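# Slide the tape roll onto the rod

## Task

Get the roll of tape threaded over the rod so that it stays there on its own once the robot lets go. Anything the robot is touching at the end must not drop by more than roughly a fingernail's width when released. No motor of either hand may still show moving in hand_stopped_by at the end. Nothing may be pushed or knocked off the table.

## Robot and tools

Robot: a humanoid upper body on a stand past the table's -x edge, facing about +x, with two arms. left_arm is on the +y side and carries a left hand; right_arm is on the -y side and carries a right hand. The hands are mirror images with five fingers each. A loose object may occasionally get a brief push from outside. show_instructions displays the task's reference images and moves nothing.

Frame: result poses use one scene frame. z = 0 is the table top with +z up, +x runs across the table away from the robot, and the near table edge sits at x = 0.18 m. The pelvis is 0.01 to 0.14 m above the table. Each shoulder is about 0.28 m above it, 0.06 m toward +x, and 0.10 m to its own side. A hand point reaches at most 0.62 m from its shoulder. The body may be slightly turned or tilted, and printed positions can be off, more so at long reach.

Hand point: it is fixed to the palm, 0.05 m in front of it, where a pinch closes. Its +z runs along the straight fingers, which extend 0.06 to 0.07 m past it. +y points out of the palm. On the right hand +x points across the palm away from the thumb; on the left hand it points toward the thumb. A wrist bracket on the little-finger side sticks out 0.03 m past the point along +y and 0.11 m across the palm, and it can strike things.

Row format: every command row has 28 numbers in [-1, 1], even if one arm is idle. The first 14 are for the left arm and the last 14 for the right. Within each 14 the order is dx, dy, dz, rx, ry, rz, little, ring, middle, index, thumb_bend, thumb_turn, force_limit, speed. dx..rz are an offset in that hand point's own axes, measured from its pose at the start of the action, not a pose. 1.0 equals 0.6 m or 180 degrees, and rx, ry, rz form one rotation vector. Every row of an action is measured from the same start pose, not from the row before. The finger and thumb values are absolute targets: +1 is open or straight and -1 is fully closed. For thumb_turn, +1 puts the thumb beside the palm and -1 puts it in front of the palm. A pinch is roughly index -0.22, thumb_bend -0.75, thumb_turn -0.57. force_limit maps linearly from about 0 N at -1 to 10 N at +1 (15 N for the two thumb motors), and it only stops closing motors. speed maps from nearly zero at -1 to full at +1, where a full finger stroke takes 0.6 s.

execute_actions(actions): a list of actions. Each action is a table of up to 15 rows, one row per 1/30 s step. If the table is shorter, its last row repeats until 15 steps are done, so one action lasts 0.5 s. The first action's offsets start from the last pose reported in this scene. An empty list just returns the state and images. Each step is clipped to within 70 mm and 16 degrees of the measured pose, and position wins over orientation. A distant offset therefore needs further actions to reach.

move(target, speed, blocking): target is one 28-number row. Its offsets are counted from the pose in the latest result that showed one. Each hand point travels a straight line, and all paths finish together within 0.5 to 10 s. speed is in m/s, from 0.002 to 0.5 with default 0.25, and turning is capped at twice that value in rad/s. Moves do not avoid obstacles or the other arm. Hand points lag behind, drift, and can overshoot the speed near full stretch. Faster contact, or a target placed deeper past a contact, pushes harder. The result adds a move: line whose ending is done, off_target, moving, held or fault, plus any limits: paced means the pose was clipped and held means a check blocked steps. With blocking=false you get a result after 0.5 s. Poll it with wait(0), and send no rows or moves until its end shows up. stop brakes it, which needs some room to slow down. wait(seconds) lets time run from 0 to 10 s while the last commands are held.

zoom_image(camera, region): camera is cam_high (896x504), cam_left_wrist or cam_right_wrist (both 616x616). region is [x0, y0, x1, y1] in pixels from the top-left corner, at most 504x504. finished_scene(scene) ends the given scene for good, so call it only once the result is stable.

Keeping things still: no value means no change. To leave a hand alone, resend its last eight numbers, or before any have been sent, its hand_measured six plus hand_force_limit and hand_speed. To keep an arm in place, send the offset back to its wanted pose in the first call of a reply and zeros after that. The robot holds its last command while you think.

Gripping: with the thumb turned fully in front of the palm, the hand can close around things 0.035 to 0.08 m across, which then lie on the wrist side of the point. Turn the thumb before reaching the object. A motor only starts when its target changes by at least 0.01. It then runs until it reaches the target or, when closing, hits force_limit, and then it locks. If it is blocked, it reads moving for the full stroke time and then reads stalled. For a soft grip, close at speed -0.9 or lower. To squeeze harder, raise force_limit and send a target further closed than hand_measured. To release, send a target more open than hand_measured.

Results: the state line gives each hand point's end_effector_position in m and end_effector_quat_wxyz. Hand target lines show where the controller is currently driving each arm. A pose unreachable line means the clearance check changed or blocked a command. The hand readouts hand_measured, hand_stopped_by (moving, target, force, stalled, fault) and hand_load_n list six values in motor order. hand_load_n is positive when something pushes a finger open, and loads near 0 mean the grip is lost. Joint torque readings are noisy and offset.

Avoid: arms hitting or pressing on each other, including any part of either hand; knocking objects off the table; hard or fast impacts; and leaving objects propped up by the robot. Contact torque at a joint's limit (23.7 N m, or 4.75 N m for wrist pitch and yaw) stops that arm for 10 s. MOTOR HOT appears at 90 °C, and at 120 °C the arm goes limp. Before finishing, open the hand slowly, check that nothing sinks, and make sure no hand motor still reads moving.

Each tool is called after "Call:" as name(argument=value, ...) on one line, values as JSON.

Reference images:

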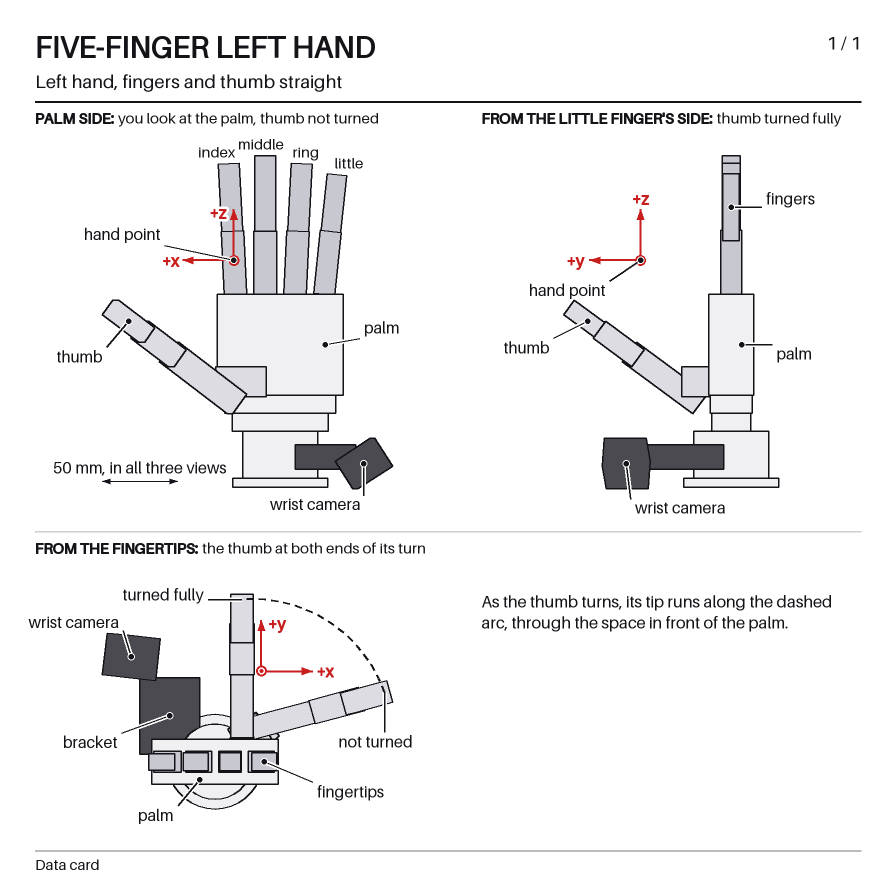

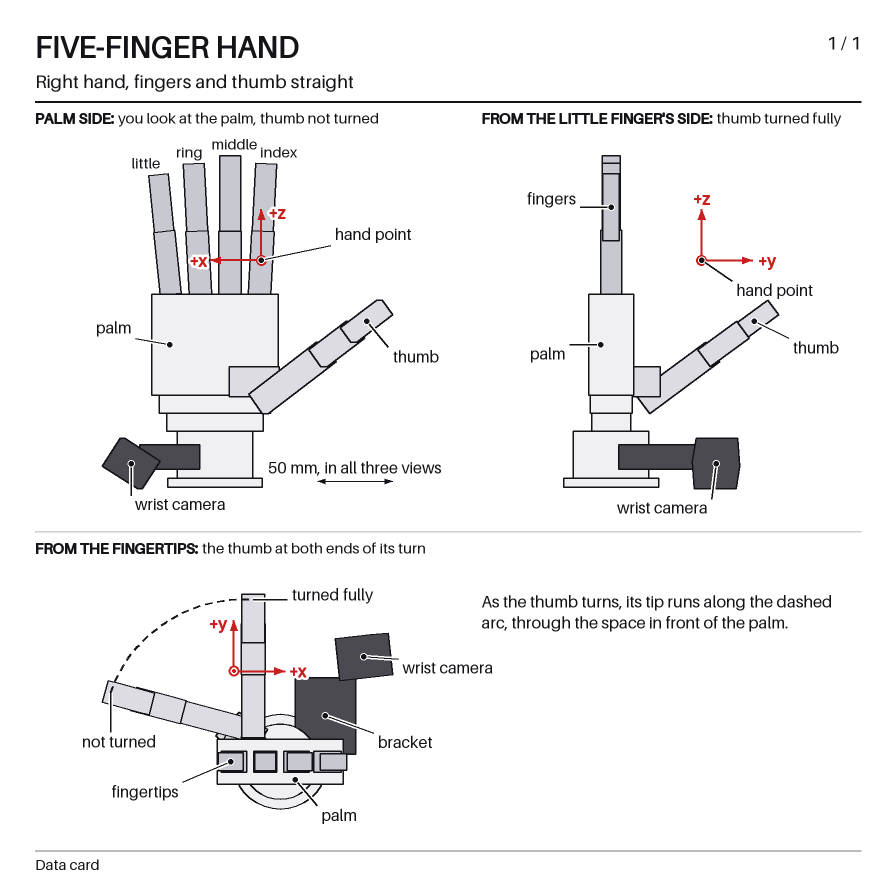

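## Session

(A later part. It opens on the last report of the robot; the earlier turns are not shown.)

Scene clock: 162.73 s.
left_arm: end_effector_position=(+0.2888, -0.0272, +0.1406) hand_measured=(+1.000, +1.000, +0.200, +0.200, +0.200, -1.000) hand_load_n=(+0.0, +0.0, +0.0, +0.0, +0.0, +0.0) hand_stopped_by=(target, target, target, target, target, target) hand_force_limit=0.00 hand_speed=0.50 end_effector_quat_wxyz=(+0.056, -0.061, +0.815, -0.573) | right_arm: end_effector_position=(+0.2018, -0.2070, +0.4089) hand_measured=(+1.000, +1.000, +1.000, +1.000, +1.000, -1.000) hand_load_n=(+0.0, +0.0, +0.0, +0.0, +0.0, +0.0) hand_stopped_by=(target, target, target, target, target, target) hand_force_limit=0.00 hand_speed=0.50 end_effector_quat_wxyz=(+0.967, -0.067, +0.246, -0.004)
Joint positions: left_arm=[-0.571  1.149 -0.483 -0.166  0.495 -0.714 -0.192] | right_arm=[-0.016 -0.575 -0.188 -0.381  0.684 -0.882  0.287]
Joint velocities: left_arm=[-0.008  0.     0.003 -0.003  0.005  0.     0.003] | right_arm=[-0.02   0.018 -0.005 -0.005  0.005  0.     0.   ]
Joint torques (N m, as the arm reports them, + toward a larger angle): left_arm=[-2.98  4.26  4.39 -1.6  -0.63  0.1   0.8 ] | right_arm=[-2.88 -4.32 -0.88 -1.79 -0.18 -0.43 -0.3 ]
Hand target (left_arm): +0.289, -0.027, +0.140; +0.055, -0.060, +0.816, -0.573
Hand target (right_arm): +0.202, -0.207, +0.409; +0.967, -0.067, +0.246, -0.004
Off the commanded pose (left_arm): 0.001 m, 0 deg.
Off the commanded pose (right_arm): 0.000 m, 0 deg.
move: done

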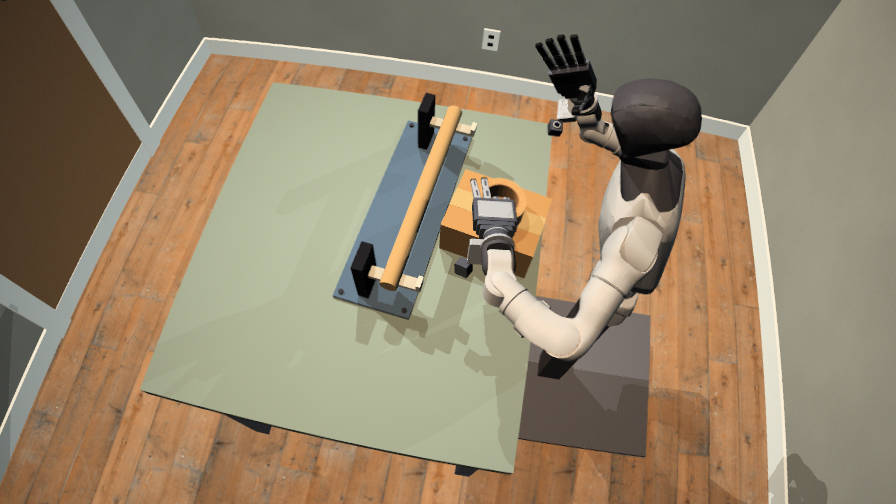

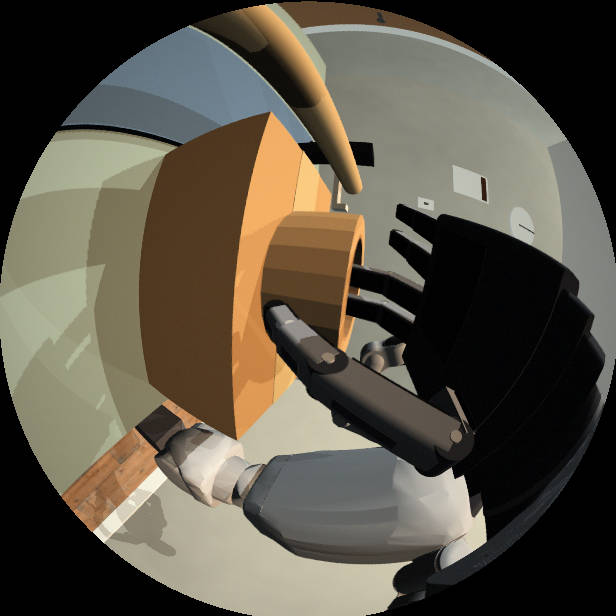

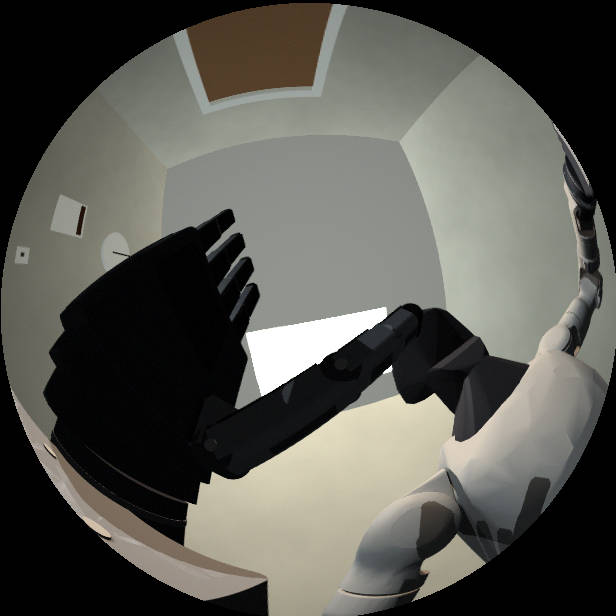

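Call:
execute_actions(actions=[[[0.008,0.008,0.003,0,0,0,1,1,0.2,0.2,-0.4,-1,0,0, 0,0,0,0,0,0,1,1,1,1,1,-1,0,0.5]],[[0,0,0,0,0,0,1,1,-0.6,-0.6,-0.4,-1,0.8,-0.5, 0,0,0,0,0,0,1,1,1,1,1,-1,0,0.5]],[[0,0,0,0,0,0,1,1,-0.6,-0.6,-0.4,-1,0.8,-0.5, 0,0,0,0,0,0,1,1,1,1,1,-1,0,0.5]]])

Scene clock: 172.80 s.
left_arm: end_effector_position=(+0.2837, -0.0266, +0.1338) hand_measured=(+1.000, +1.000, -0.016, -0.014, -0.388, -1.000) hand_load_n=(+0.0, +0.0, +9.5, +10.0, +10.0, +0.5) hand_stopped_by=(target, target, force, force, stalled, target) hand_force_limit=0.80 hand_speed=-0.50 end_effector_quat_wxyz=(+0.054, -0.062, +0.818, -0.570) | right_arm: end_effector_position=(+0.2018, -0.2070, +0.4089) hand_measured=(+1.000, +1.000, +1.000, +1.000, +1.000, -1.000) hand_load_n=(+0.0, +0.0, +0.0, +0.0, +0.0, +0.0) hand_stopped_by=(target, target, target, target, target, target) hand_force_limit=0.00 hand_speed=0.50 end_effector_quat_wxyz=(+0.967, -0.067, +0.246, -0.004)
Joint positions: left_arm=[-0.542  1.143 -0.484 -0.186  0.52  -0.699 -0.184] | right_arm=[-0.016 -0.575 -0.188 -0.381  0.684 -0.882  0.287]
Joint velocities: left_arm=[-0.003  0.     0.003  0.003 -0.011  0.     0.   ] | right_arm=[-0.006 -0.002  0.015 -0.003 -0.005  0.     0.   ]
Joint torques (N m, as the arm reports them, + toward a larger angle): left_arm=[-2.71  4.26  4.53 -1.27 -1.01  0.14  0.72] | right_arm=[-3.18 -4.41 -1.14 -1.22 -0.28 -0.31 -0.35]
Hand target (left_arm): +0.284, -0.027, +0.134; +0.054, -0.062, +0.818, -0.570
Hand target (right_arm): +0.202, -0.207, +0.409; +0.967, -0.067, +0.246, -0.004
Off the commanded pose (left_arm): 0.000 m, 0 deg.
Off the commanded pose (right_arm): 0.000 m, 0 deg.

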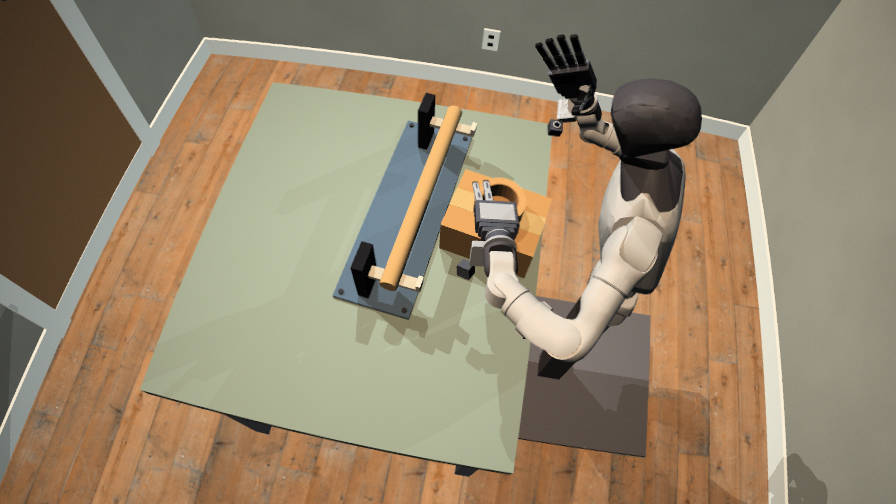

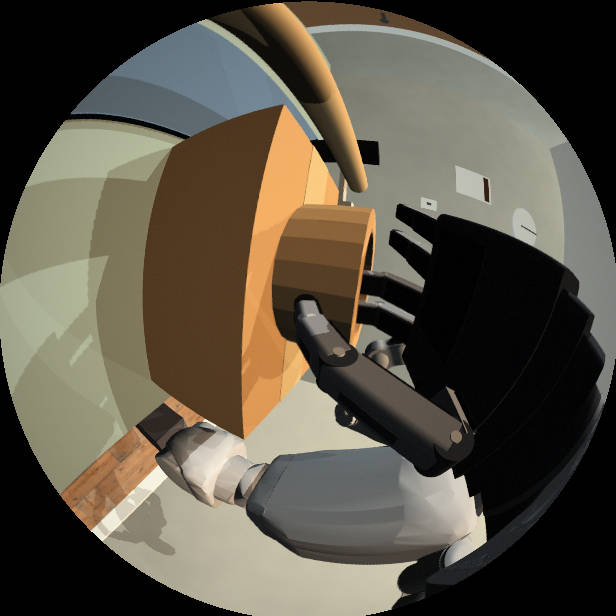

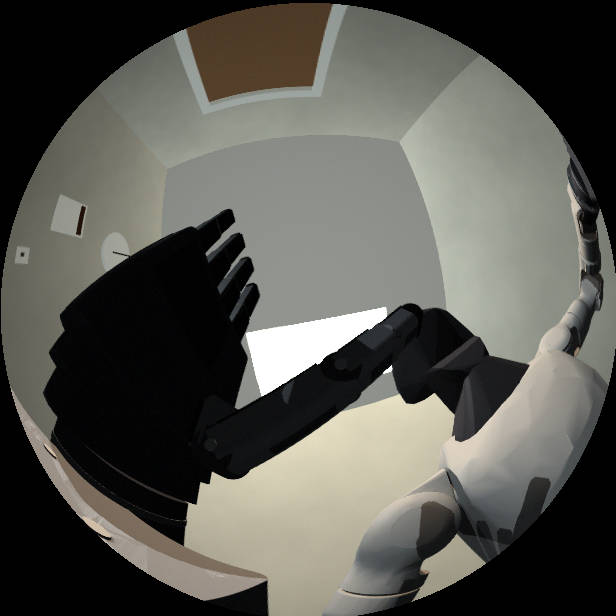

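Call:
move(target=[0,-0.125,-0.046,0,0,0,1,1,-0.6,-0.6,-0.4,-1,0.8,-0.5, 0,0,0,0,0,0,1,1,1,1,1,-1,0,0.5], speed=0.15)

Call:
move(target=[-0.182,0.107,-0.41,0.317,-0.156,-0.512,1,1,-0.6,-0.6,-0.4,-1,0.8,-0.5, 0.517,0.255,-0.022,-0.4,0.486,-0.298,0.6,0.6,0.6,0.6,0.6,-1,0,0.5], speed=0.3)

Scene clock: 205.47 s.
left_arm: end_effector_position=(+0.2835, -0.0252, +0.2141) hand_measured=(+1.000, +1.000, -0.016, -0.014, -0.388, -1.000) hand_load_n=(+0.0, +0.0, +9.0, +10.0, +10.0, +0.5) hand_stopped_by=(target, target, force, force, stalled, target) hand_force_limit=0.80 hand_speed=-0.50 end_effector_quat_wxyz=(+0.056, -0.062, +0.817, -0.570) | right_arm: end_effector_position=(+0.2018, -0.2070, +0.4089) hand_measured=(+1.000, +1.000, +1.000, +1.000, +1.000, -1.000) hand_load_n=(+0.0, +0.0, +0.0, +0.0, +0.0, +0.0) hand_stopped_by=(target, target, target, target, target, target) hand_force_limit=0.00 hand_speed=0.50 end_effector_quat_wxyz=(+0.967, -0.067, +0.246, -0.004)
Joint positions: left_arm=[-0.658  1.37  -0.375 -0.327  0.113 -0.641 -0.39 ] | right_arm=[-0.016 -0.575 -0.188 -0.381  0.684 -0.882  0.287]
Joint velocities: left_arm=[-0.011 -0.015  0.003  0.002 -0.012  0.    -0.002] | right_arm=[ 0.002  0.003  0.005 -0.002 -0.008  0.     0.   ]
Joint torques (N m, as the arm reports them, + toward a larger angle): left_arm=[-3.55  4.52  5.4  -0.76 -1.31  0.26  0.97] | right_arm=[-3.27 -4.36 -0.68 -1.74 -0.68 -0.39 -0.34]
Hand target (left_arm): +0.283, -0.025, +0.214; +0.054, -0.064, +0.818, -0.570
Hand target (right_arm): +0.202, -0.207, +0.409; +0.967, -0.067, +0.246, -0.004
Off the commanded pose (left_arm): 0.002 m, 0 deg.
Off the commanded pose (right_arm): 0.000 m, 0 deg.
move: done

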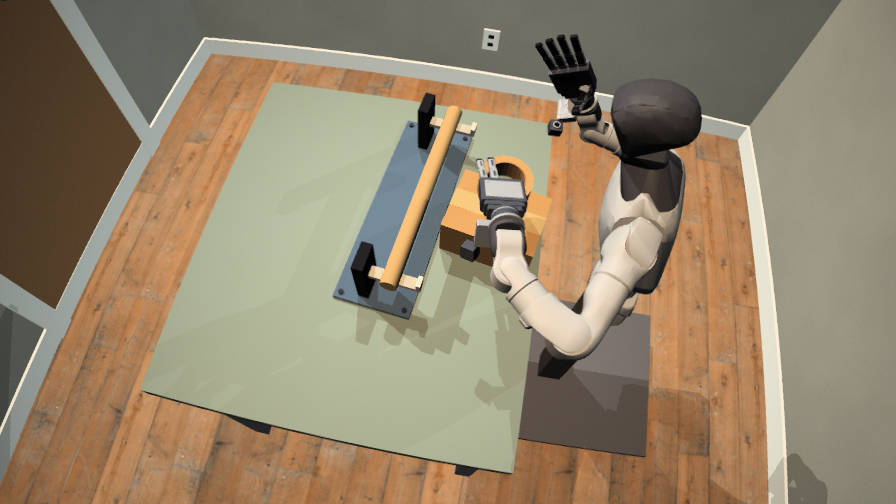

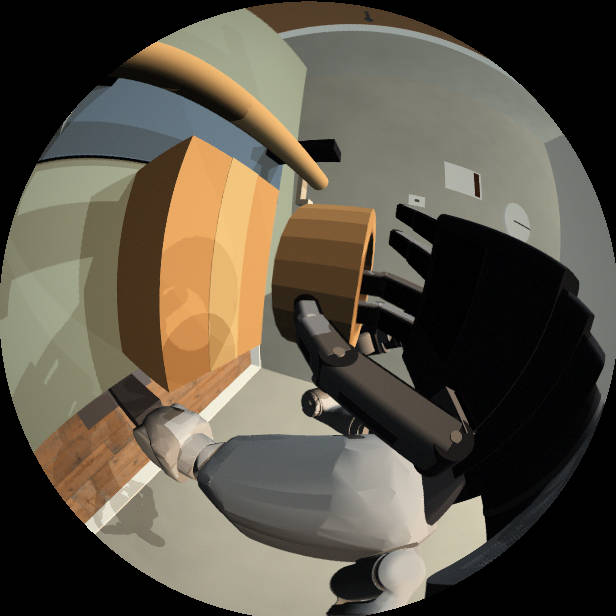

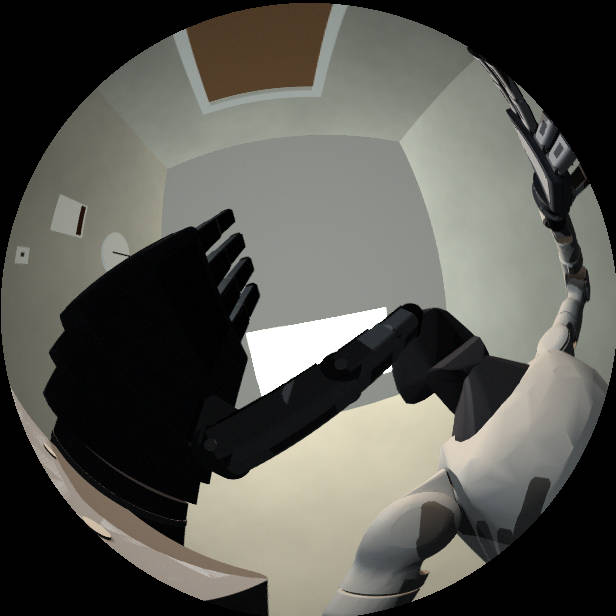

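Scene clock: 210.03 s.
left_arm: end_effector_position=(+0.3460, +0.2370, +0.2352) hand_measured=(+1.000, +1.000, -0.016, -0.014, -0.388, -1.000) hand_load_n=(+0.0, +0.0, +7.0, +10.0, +12.0, +1.5) hand_stopped_by=(target, target, force, force, stalled, target) hand_force_limit=0.80 hand_speed=-0.50 end_effector_quat_wxyz=(+0.181, +0.688, -0.166, +0.683) | right_arm: end_effector_position=(+0.4624, -0.0600, +0.2267) hand_measured=(+0.600, +0.600, +0.600, +0.600, +0.600, -1.000) hand_load_n=(+0.0, +0.0, +0.0, +0.0, +0.0, +0.0) hand_stopped_by=(target, target, target, target, target, target) hand_force_limit=0.00 hand_speed=0.50 end_effector_quat_wxyz=(-0.264, +0.620, -0.673, +0.306)
Joint positions: left_arm=[ 0.161  1.305 -0.477  0.539 -1.947 -0.824 -1.081] | right_arm=[-1.605  0.019  0.328  0.641 -1.44   0.549  1.418]
Joint velocities: left_arm=[-0.015  0.008 -0.009  0.011  0.009  0.     0.   ] | right_arm=[ 0.006  0.055 -0.155  0.009 -0.121 -0.091  0.001]
Joint torques (N m, as the arm reports them, + toward a larger angle): left_arm=[-0.44  8.67  4.86 -0.18 -1.09 -0.87  0.18] | right_arm=[-10.44  -2.37  -0.36  -1.35  -1.02  -0.11  -0.51]
Hand target (left_arm): +0.347, +0.238, +0.236; +0.181, +0.688, -0.163, +0.684
Hand target (right_arm): +0.462, -0.061, +0.226; -0.262, +0.620, -0.673, +0.306
Off the commanded pose (left_arm): 0.008 m, 2 deg.
Off the commanded pose (right_arm): 0.010 m, 3 deg.
joint sent to its limit (right arm) — the command would take joint 1 (shoulder pitch) past its lower limit and joint 2 (shoulder roll) past its upper limit, so those joints were sent only as far as their limits.
move: off_target (left_arm, right_arm)

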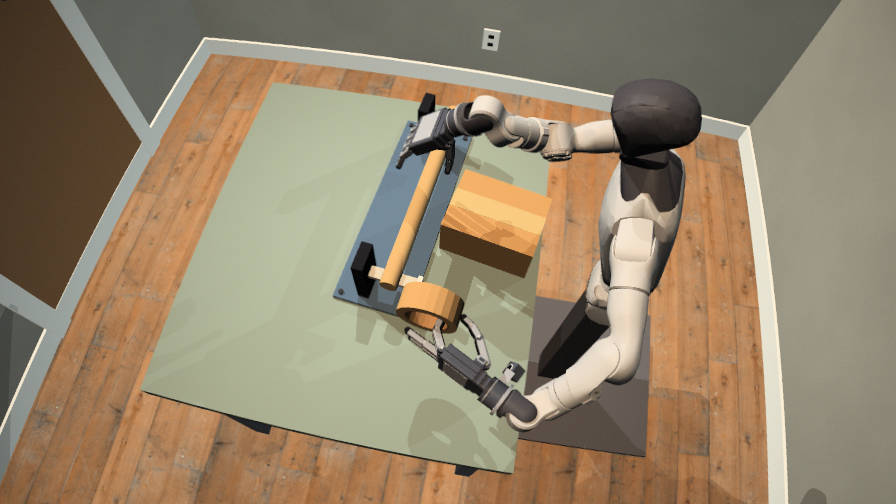

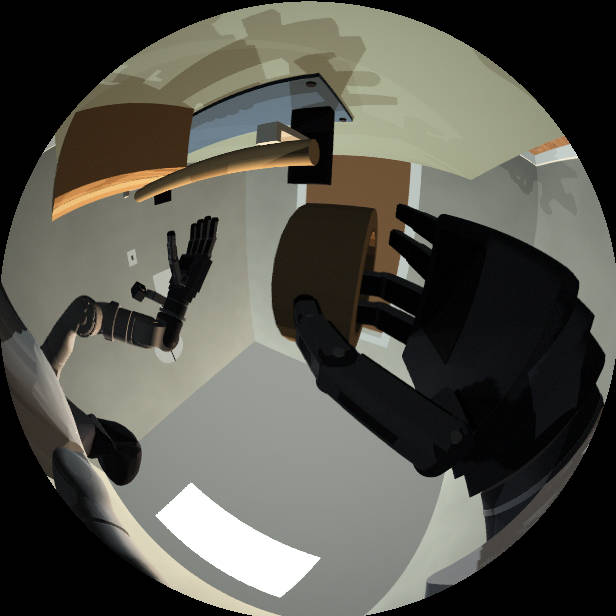

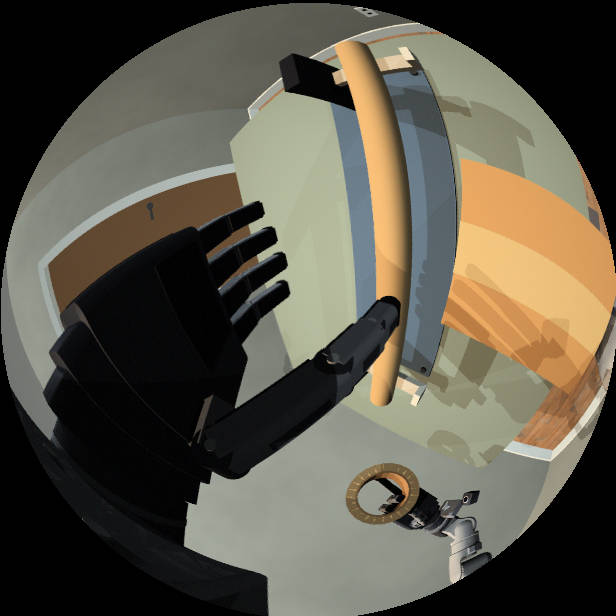

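Call:
move(target=[0,0,0,0,0,0,1,1,-0.6,-0.6,-0.4,-1,0.8,-0.5, 0.032,0.07,0.053,0.04,0,0.008,0.6,0.6,0.6,0.6,0.6,-1,0,0.5], speed=0.12)

Call:
zoom_image(camera="cam_high", region=[360, 80, 540, 260])

Scene clock: 224.57 s.
left_arm: end_effector_position=(+0.3460, +0.2370, +0.2352) hand_measured=(+1.000, +1.000, -0.016, -0.014, -0.388, -1.000) hand_load_n=(+0.0, +0.0, +7.0, +10.0, +12.0, +1.5) hand_stopped_by=(target, target, force, force, stalled, target) hand_force_limit=0.80 hand_speed=-0.50 end_effector_quat_wxyz=(+0.181, +0.688, -0.166, +0.683) | right_arm: end_effector_position=(+0.4546, -0.0793, +0.1746) hand_measured=(+0.600, +0.600, +0.600, +0.600, +0.600, -1.000) hand_load_n=(+0.0, +0.0, +0.0, +0.0, +0.0, +0.0) hand_stopped_by=(target, target, target, target, target, target) hand_force_limit=0.00 hand_speed=0.50 end_effector_quat_wxyz=(-0.308, +0.594, -0.662, +0.337)
Joint positions: left_arm=[ 0.162  1.305 -0.477  0.539 -1.947 -0.824 -1.081] | right_arm=[-1.215 -0.039  0.403  0.25  -1.517  0.59   1.311]
Joint velocities: left_arm=[ 0.     0.003 -0.011  0.     0.018  0.     0.   ] | right_arm=[ 0.    -0.009  0.003 -0.012 -0.005  0.     0.   ]
Joint torques (N m, as the arm reports them, + toward a larger angle): left_arm=[-0.83  8.53  4.66 -0.2  -1.1  -0.99  0.14] | right_arm=[-9.58 -1.61  0.49 -2.15 -1.38  0.04 -0.73]
Hand target (left_arm): +0.346, +0.237, +0.235; +0.181, +0.688, -0.166, +0.683
Hand target (right_arm): +0.455, -0.080, +0.176; +0.309, -0.593, +0.661, -0.341
Off the commanded pose (left_arm): 0.000 m, 0 deg.
Off the commanded pose (right_arm): 0.001 m, 1 deg.
move: done

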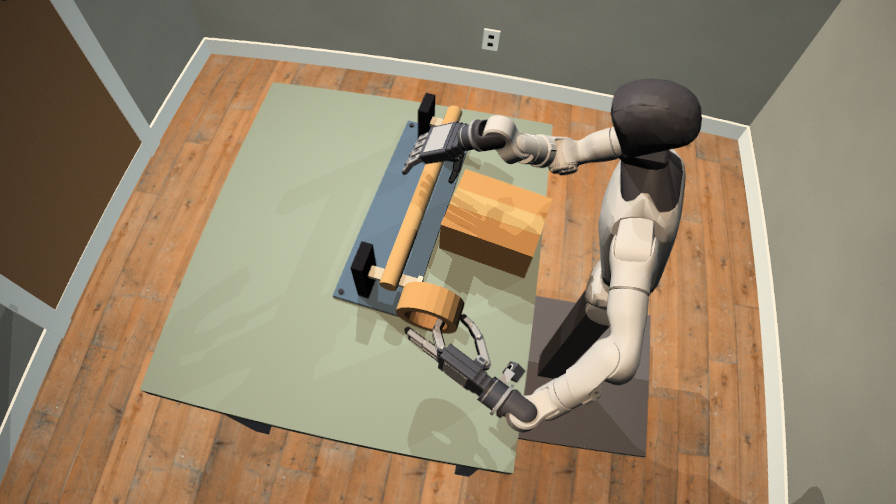

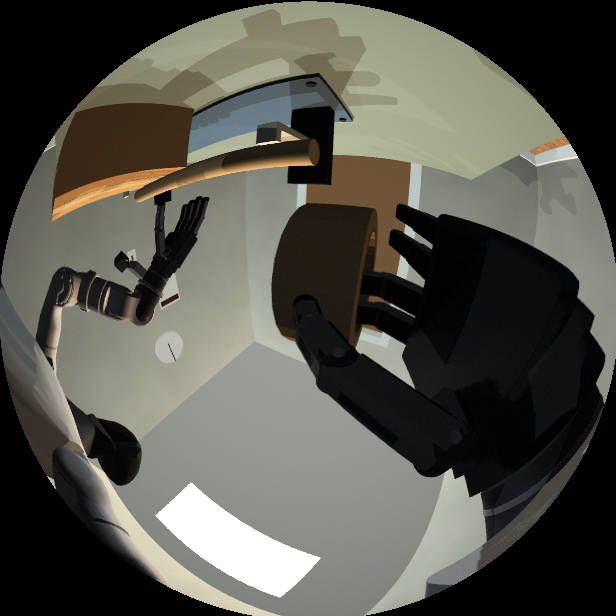

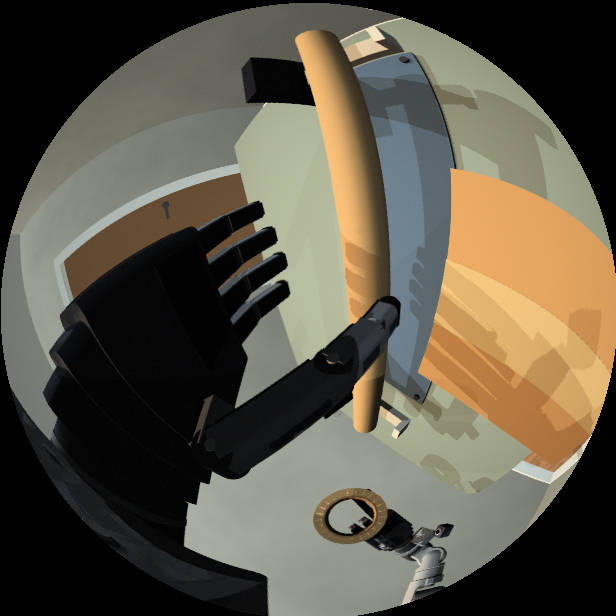

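Region (360, 80, 540, 260) of cam_high's 896x504 image, scaled by 2.800, with more detail than that image has.

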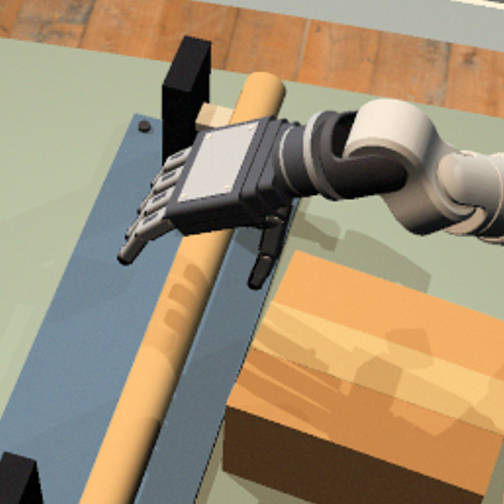

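Call:
move(target=[0,0,0,0,0,0,1,1,-0.6,-0.6,-0.4,-1,0.8,-0.5, -0.01,0.063,0.083,0,0,0,0.6,0.6,0.6,0.6,0.6,-1,0,0.5], speed=0.08)

Call:
zoom_image(camera="cam_high", region=[360, 80, 540, 260])

Scene clock: 234.77 s.
left_arm: end_effector_position=(+0.3460, +0.2370, +0.2352) hand_measured=(+1.000, +1.000, -0.016, -0.014, -0.388, -1.000) hand_load_n=(+0.0, +0.0, +7.0, +10.0, +12.0, +1.5) hand_stopped_by=(target, target, force, force, stalled, target) hand_force_limit=0.80 hand_speed=-0.50 end_effector_quat_wxyz=(+0.181, +0.688, -0.166, +0.683) | right_arm: end_effector_position=(+0.4732, -0.0790, +0.1148) hand_measured=(+0.600, +0.600, +0.600, +0.600, +0.600, -1.000) hand_load_n=(+0.0, +0.0, +0.0, +0.0, +0.0, +0.0) hand_stopped_by=(target, target, target, target, target, target) hand_force_limit=0.00 hand_speed=0.50 end_effector_quat_wxyz=(-0.305, +0.591, -0.665, +0.340)
Joint positions: left_arm=[ 0.162  1.305 -0.477  0.539 -1.947 -0.824 -1.081] | right_arm=[-1.15   0.021  0.393  0.508 -1.42   0.57   0.968]
Joint velocities: left_arm=[ 0.006 -0.002 -0.009 -0.003  0.003  0.     0.   ] | right_arm=[-0.034 -0.002  0.002 -0.002 -0.014  0.    -0.008]
Joint torques (N m, as the arm reports them, + toward a larger angle): left_arm=[-0.52  8.39  4.65 -0.15 -0.99 -0.99  0.16] | right_arm=[-9.45 -0.61  0.48 -1.78 -0.75  0.   -0.82]
Hand target (left_arm): +0.346, +0.237, +0.235; +0.181, +0.688, -0.166, +0.683
Hand target (right_arm): +0.473, -0.077, +0.115; +0.306, -0.591, +0.664, -0.339
Off the commanded pose (left_arm): 0.000 m, 0 deg.
Off the commanded pose (right_arm): 0.004 m, 1 deg.
joint sent to its limit (right arm) — the command would take joint 2 (shoulder roll) past its upper limit, so that joint was sent only as far as its limit.
move: off_target (right_arm)

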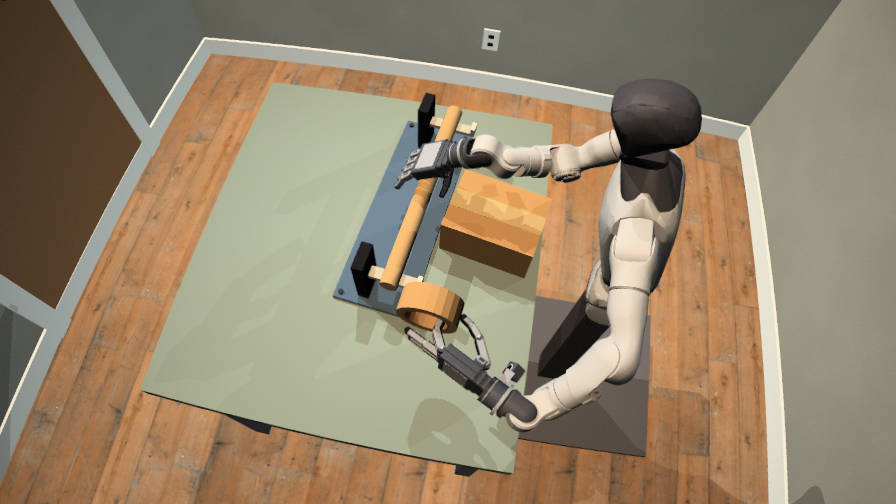

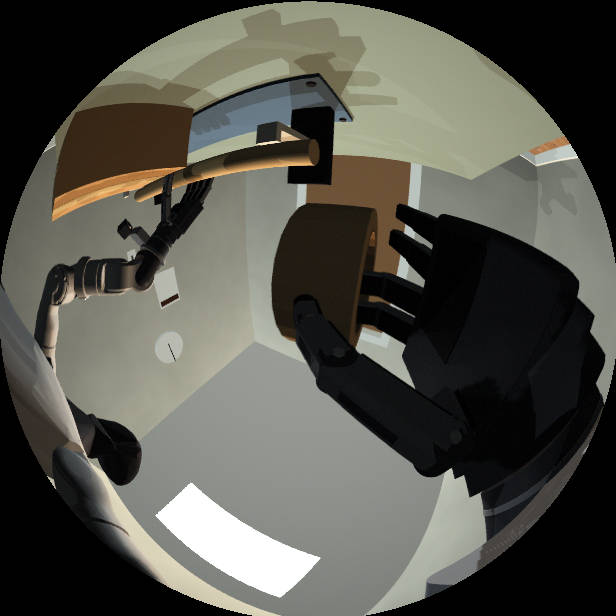

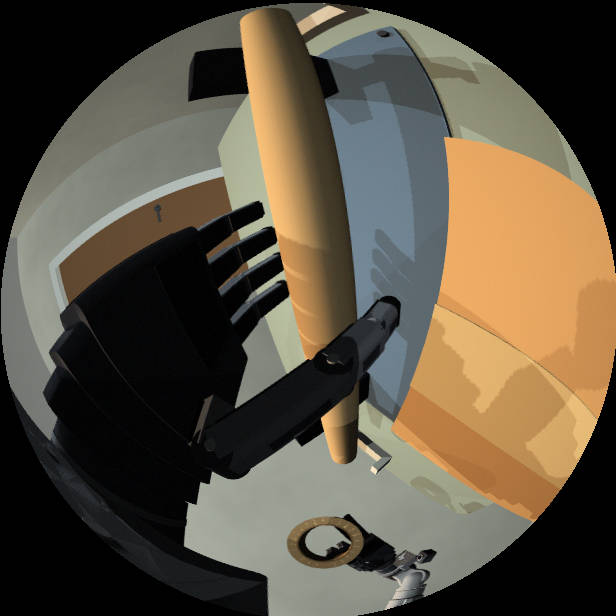

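Region (360, 80, 540, 260) of cam_high's 896x504 image, scaled by 2.800, with more detail than that image has.

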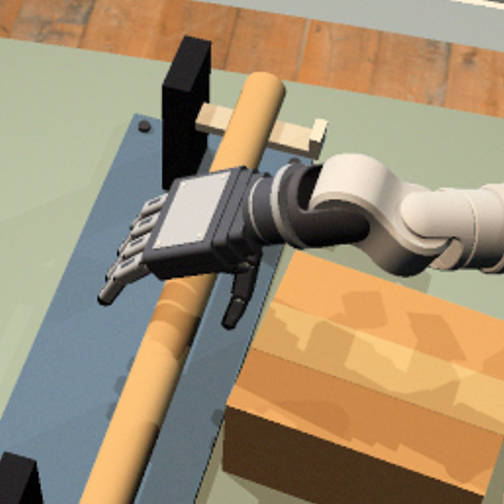

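Call:
move(target=[0,0,0,0,0,0,1,1,-0.6,-0.6,-0.4,-1,0.8,-0.5, 0,0.044,0.017,0,0,0,0.4,0.4,0.4,0.4,0.45,-1,0,0], speed=0.05)

Scene clock: 242.93 s.
left_arm: end_effector_position=(+0.3460, +0.2370, +0.2352) hand_measured=(+1.000, +1.000, -0.016, -0.014, -0.388, -1.000) hand_load_n=(+0.0, +0.0, +7.0, +10.0, +12.0, +1.5) hand_stopped_by=(target, target, force, force, stalled, target) hand_force_limit=0.80 hand_speed=-0.50 end_effector_quat_wxyz=(+0.181, +0.688, -0.166, +0.683) | right_arm: end_effector_position=(+0.4662, -0.0804, +0.0879) hand_measured=(+0.400, +0.400, +0.400, +0.400, +0.450, -1.000) hand_load_n=(+0.0, +0.0, +0.0, +0.0, +0.0, +0.0) hand_stopped_by=(target, target, target, target, target, target) hand_force_limit=0.00 hand_speed=0.00 end_effector_quat_wxyz=(-0.303, +0.590, -0.665, +0.342)
Joint positions: left_arm=[ 0.162  1.305 -0.477  0.539 -1.947 -0.824 -1.081] | right_arm=[-1.066  0.021  0.427  0.507 -1.399  0.585  0.88 ]
Joint velocities: left_arm=[ 0.     0.003 -0.018  0.    -0.003  0.     0.   ] | right_arm=[ 0.     0.003 -0.002 -0.008 -0.017  0.    -0.001]
Joint torques (N m, as the arm reports them, + toward a larger angle): left_arm=[-0.63  8.37  4.57 -0.19 -0.86 -0.99  0.17] | right_arm=[-9.17 -0.9   0.62 -2.08 -1.07  0.06 -0.77]
Hand target (left_arm): +0.346, +0.237, +0.235; +0.181, +0.688, -0.166, +0.683
Hand target (right_arm): +0.466, -0.079, +0.088; +0.305, -0.590, +0.665, -0.341
Off the commanded pose (left_arm): 0.000 m, 0 deg.
Off the commanded pose (right_arm): 0.002 m, 0 deg.
joint sent to its limit (right arm) — the command would take joint 2 (shoulder roll) past its upper limit, so that joint was sent only as far as its limit.
move: done

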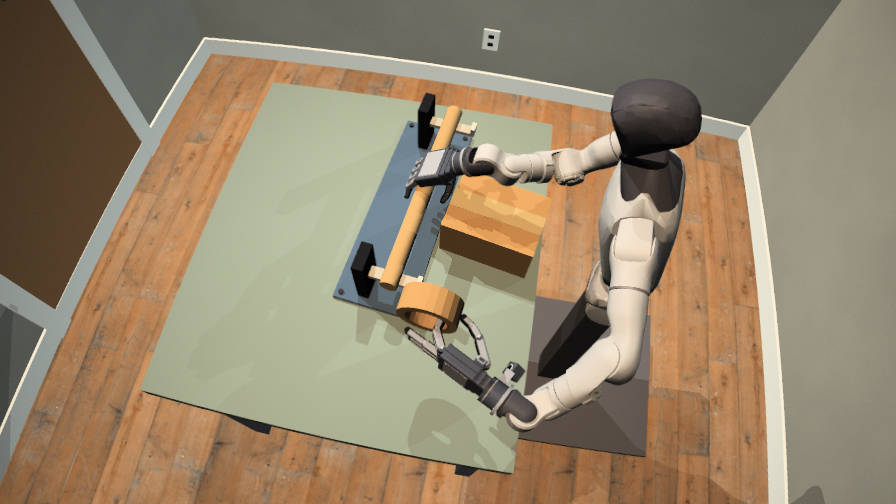

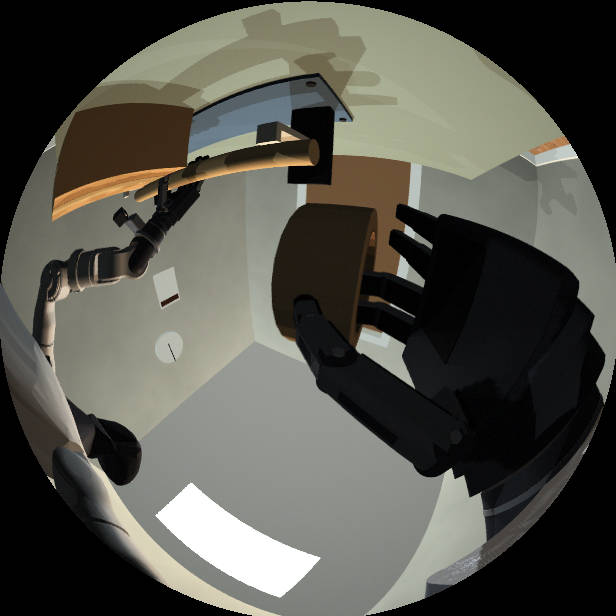

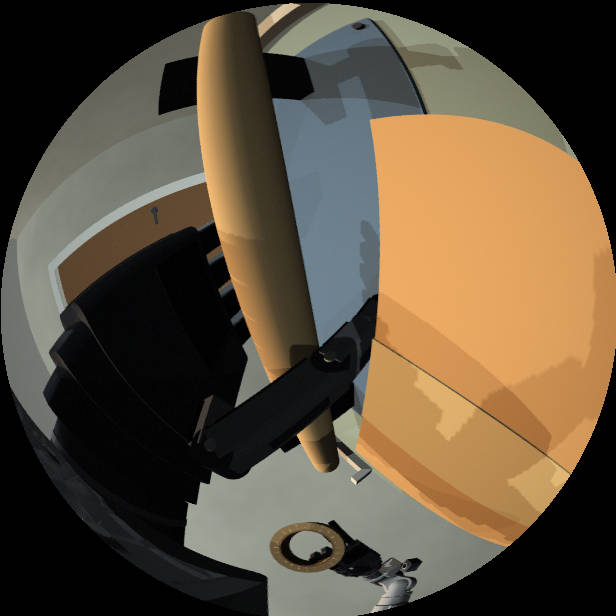

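Close fingers, then thumb.

Call:
execute_actions(actions=[[[0,0,0,0,0,0,1,1,-0.6,-0.6,-0.4,-1,0.8,-0.5, 0,0.008,0.008,0,0,0,-1,-1,-1,-1,0.45,-1,1,-0.2]],[[0,0,0,0,0,0,1,1,-0.6,-0.6,-0.4,-1,0.8,-0.5, 0,0,0,0,0,0,-1,-1,-1,-1,0.45,-1,1,-0.2]],[[0,0,0,0,0,0,1,1,-0.6,-0.6,-0.4,-1,0.8,-0.5, 0,0,0,0,0,0,-1,-1,-1,-1,-1,-1,0.6,0.3]],[[0,0,0,0,0,0,1,1,-0.6,-0.6,-0.4,-1,0.8,-0.5, 0,0,0,0,0,0,-1,-1,-1,-1,-1,-1,0.6,0.3]]])

Scene clock: 254.83 s.
left_arm: end_effector_position=(+0.3460, +0.2370, +0.2352) hand_measured=(+1.000, +1.000, -0.016, -0.014, -0.388, -1.000) hand_load_n=(+0.0, +0.0, +7.0, +10.0, +12.0, +1.5) hand_stopped_by=(target, target, force, force, stalled, target) hand_force_limit=0.80 hand_speed=-0.50 end_effector_quat_wxyz=(+0.181, +0.688, -0.166, +0.683) | right_arm: end_effector_position=(+0.4668, -0.0821, +0.0804) hand_measured=(-0.936, -0.888, -0.878, -0.874, +0.336, -1.000) hand_load_n=(+12.0, +9.5, +10.0, +12.5, +11.5, +5.0) hand_stopped_by=(force, force, force, force, force, target) hand_force_limit=0.60 hand_speed=0.30 end_effector_quat_wxyz=(-0.302, +0.589, -0.667, +0.342)
Joint positions: left_arm=[ 0.162  1.305 -0.477  0.539 -1.947 -0.824 -1.081] | right_arm=[-1.061  0.022  0.429  0.538 -1.381  0.584  0.842]
Joint velocities: left_arm=[ 0.012  0.     0.008 -0.005  0.002  0.     0.   ] | right_arm=[ 0.005 -0.003  0.012 -0.002 -0.008  0.     0.   ]
Joint torques (N m, as the arm reports them, + toward a larger angle): left_arm=[-0.75  8.51  4.83 -0.1  -0.96 -1.05  0.16] | right_arm=[-10.85  -0.06  -0.15  -2.91  -1.1   -0.03  -0.87]
Hand target (left_arm): +0.346, +0.237, +0.235; +0.181, +0.688, -0.166, +0.683
Hand target (right_arm): +0.467, -0.082, +0.080; +0.302, -0.589, +0.667, -0.342
Off the commanded pose (left_arm): 0.000 m, 0 deg.
Off the commanded pose (right_arm): 0.000 m, 0 deg.

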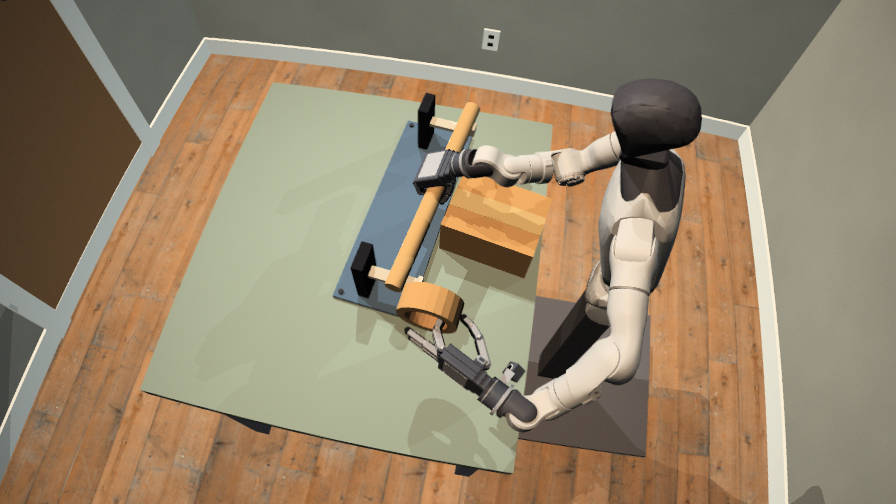

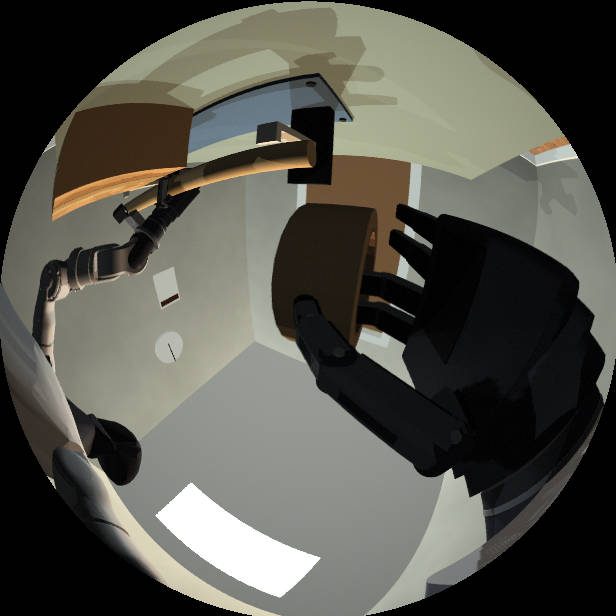

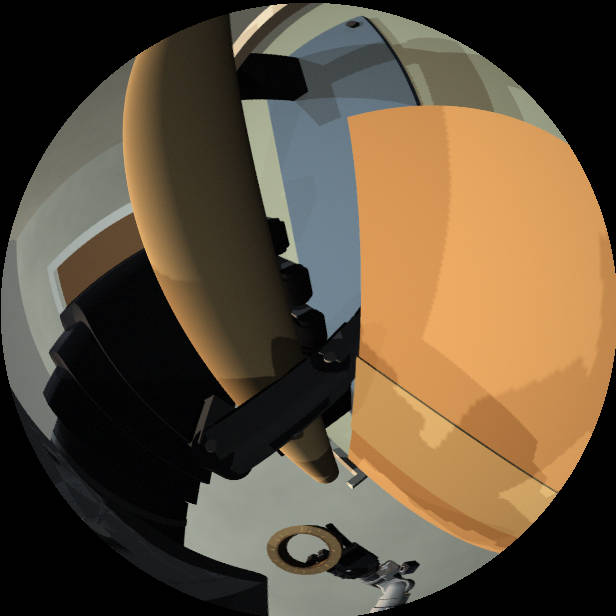

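Call:
move(target=[0,0,0,0,0,0,1,1,-0.6,-0.6,-0.4,-1,0.8,-0.5, 0.08,-0.13,-0.132,0.111,-0.028,0,-1,-1,-1,-1,-1,-1,0.6,0.3], speed=0.12)

Call:
zoom_image(camera="cam_high", region=[330, 60, 600, 400])

Scene clock: 269.70 s.
left_arm: end_effector_position=(+0.3460, +0.2370, +0.2352) hand_measured=(+1.000, +1.000, -0.016, -0.014, -0.388, -1.000) hand_load_n=(+0.0, +0.0, +7.0, +10.0, +12.0, +1.5) hand_stopped_by=(target, target, force, force, stalled, target) hand_force_limit=0.80 hand_speed=-0.50 end_effector_quat_wxyz=(+0.181, +0.688, -0.166, +0.683) | right_arm: end_effector_position=(+0.4440, -0.1257, +0.1918) hand_measured=(-0.936, -0.888, -0.878, -0.874, +0.336, -1.000) hand_load_n=(+12.0, +9.5, +10.0, +12.5, +11.5, +5.0) hand_stopped_by=(force, force, force, force, force, target) hand_force_limit=0.60 hand_speed=0.30 end_effector_quat_wxyz=(-0.432, +0.541, -0.584, +0.423)
Joint positions: left_arm=[ 0.162  1.305 -0.477  0.539 -1.947 -0.824 -1.081] | right_arm=[-0.835 -0.285  0.389 -0.255 -1.396  0.516  0.998]
Joint velocities: left_arm=[-0.002  0.008 -0.014 -0.008 -0.015  0.     0.   ] | right_arm=[ 0.015 -0.006 -0.008 -0.002 -0.014  0.     0.003]
Joint torques (N m, as the arm reports them, + toward a larger angle): left_arm=[-0.84  8.5   4.62 -0.38 -1.03 -0.97  0.16] | right_arm=[-9.07 -2.16 -1.   -2.32 -1.01 -0.03 -1.09]
Hand target (left_arm): +0.346, +0.237, +0.235; +0.181, +0.688, -0.166, +0.683
Hand target (right_arm): +0.443, -0.125, +0.191; -0.432, +0.543, -0.584, +0.421
Off the commanded pose (left_arm): 0.000 m, 0 deg.
Off the commanded pose (right_arm): 0.003 m, 1 deg.
move: done

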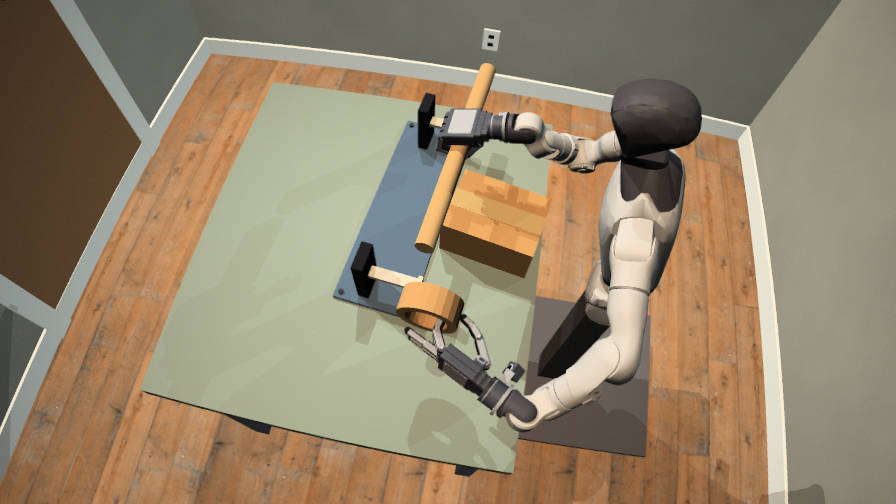

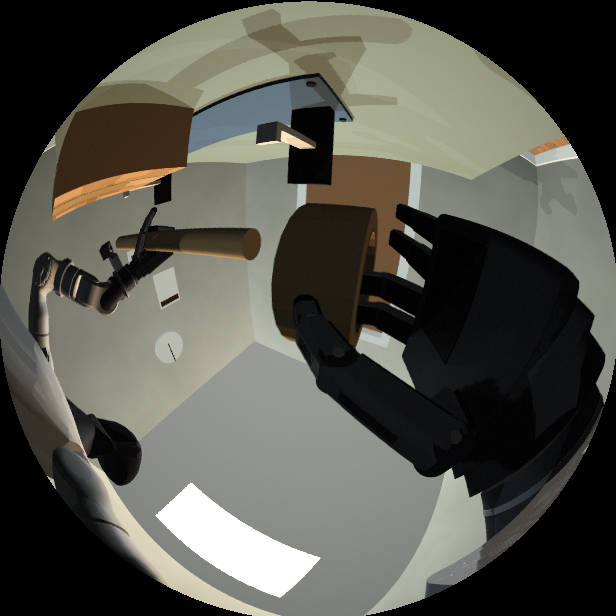

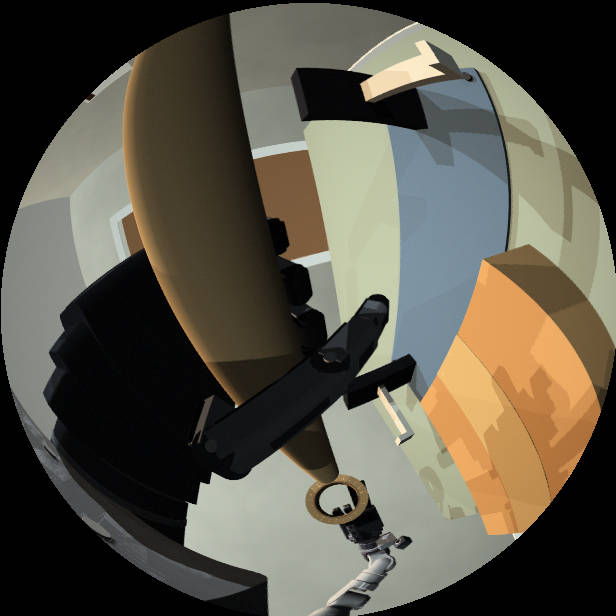

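Region (330, 60, 600, 400) of cam_high's 896x504 image, scaled by 1.482, with more detail than that image has; it fills the left 400 columns of this view, and the rest is white.

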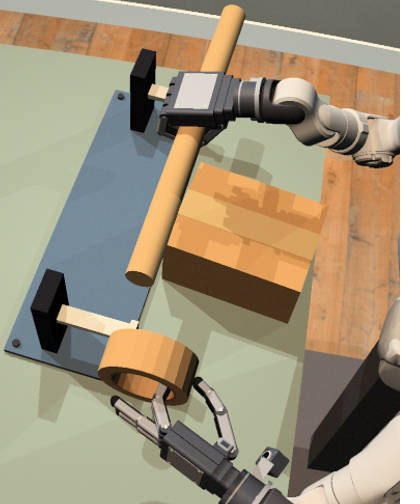

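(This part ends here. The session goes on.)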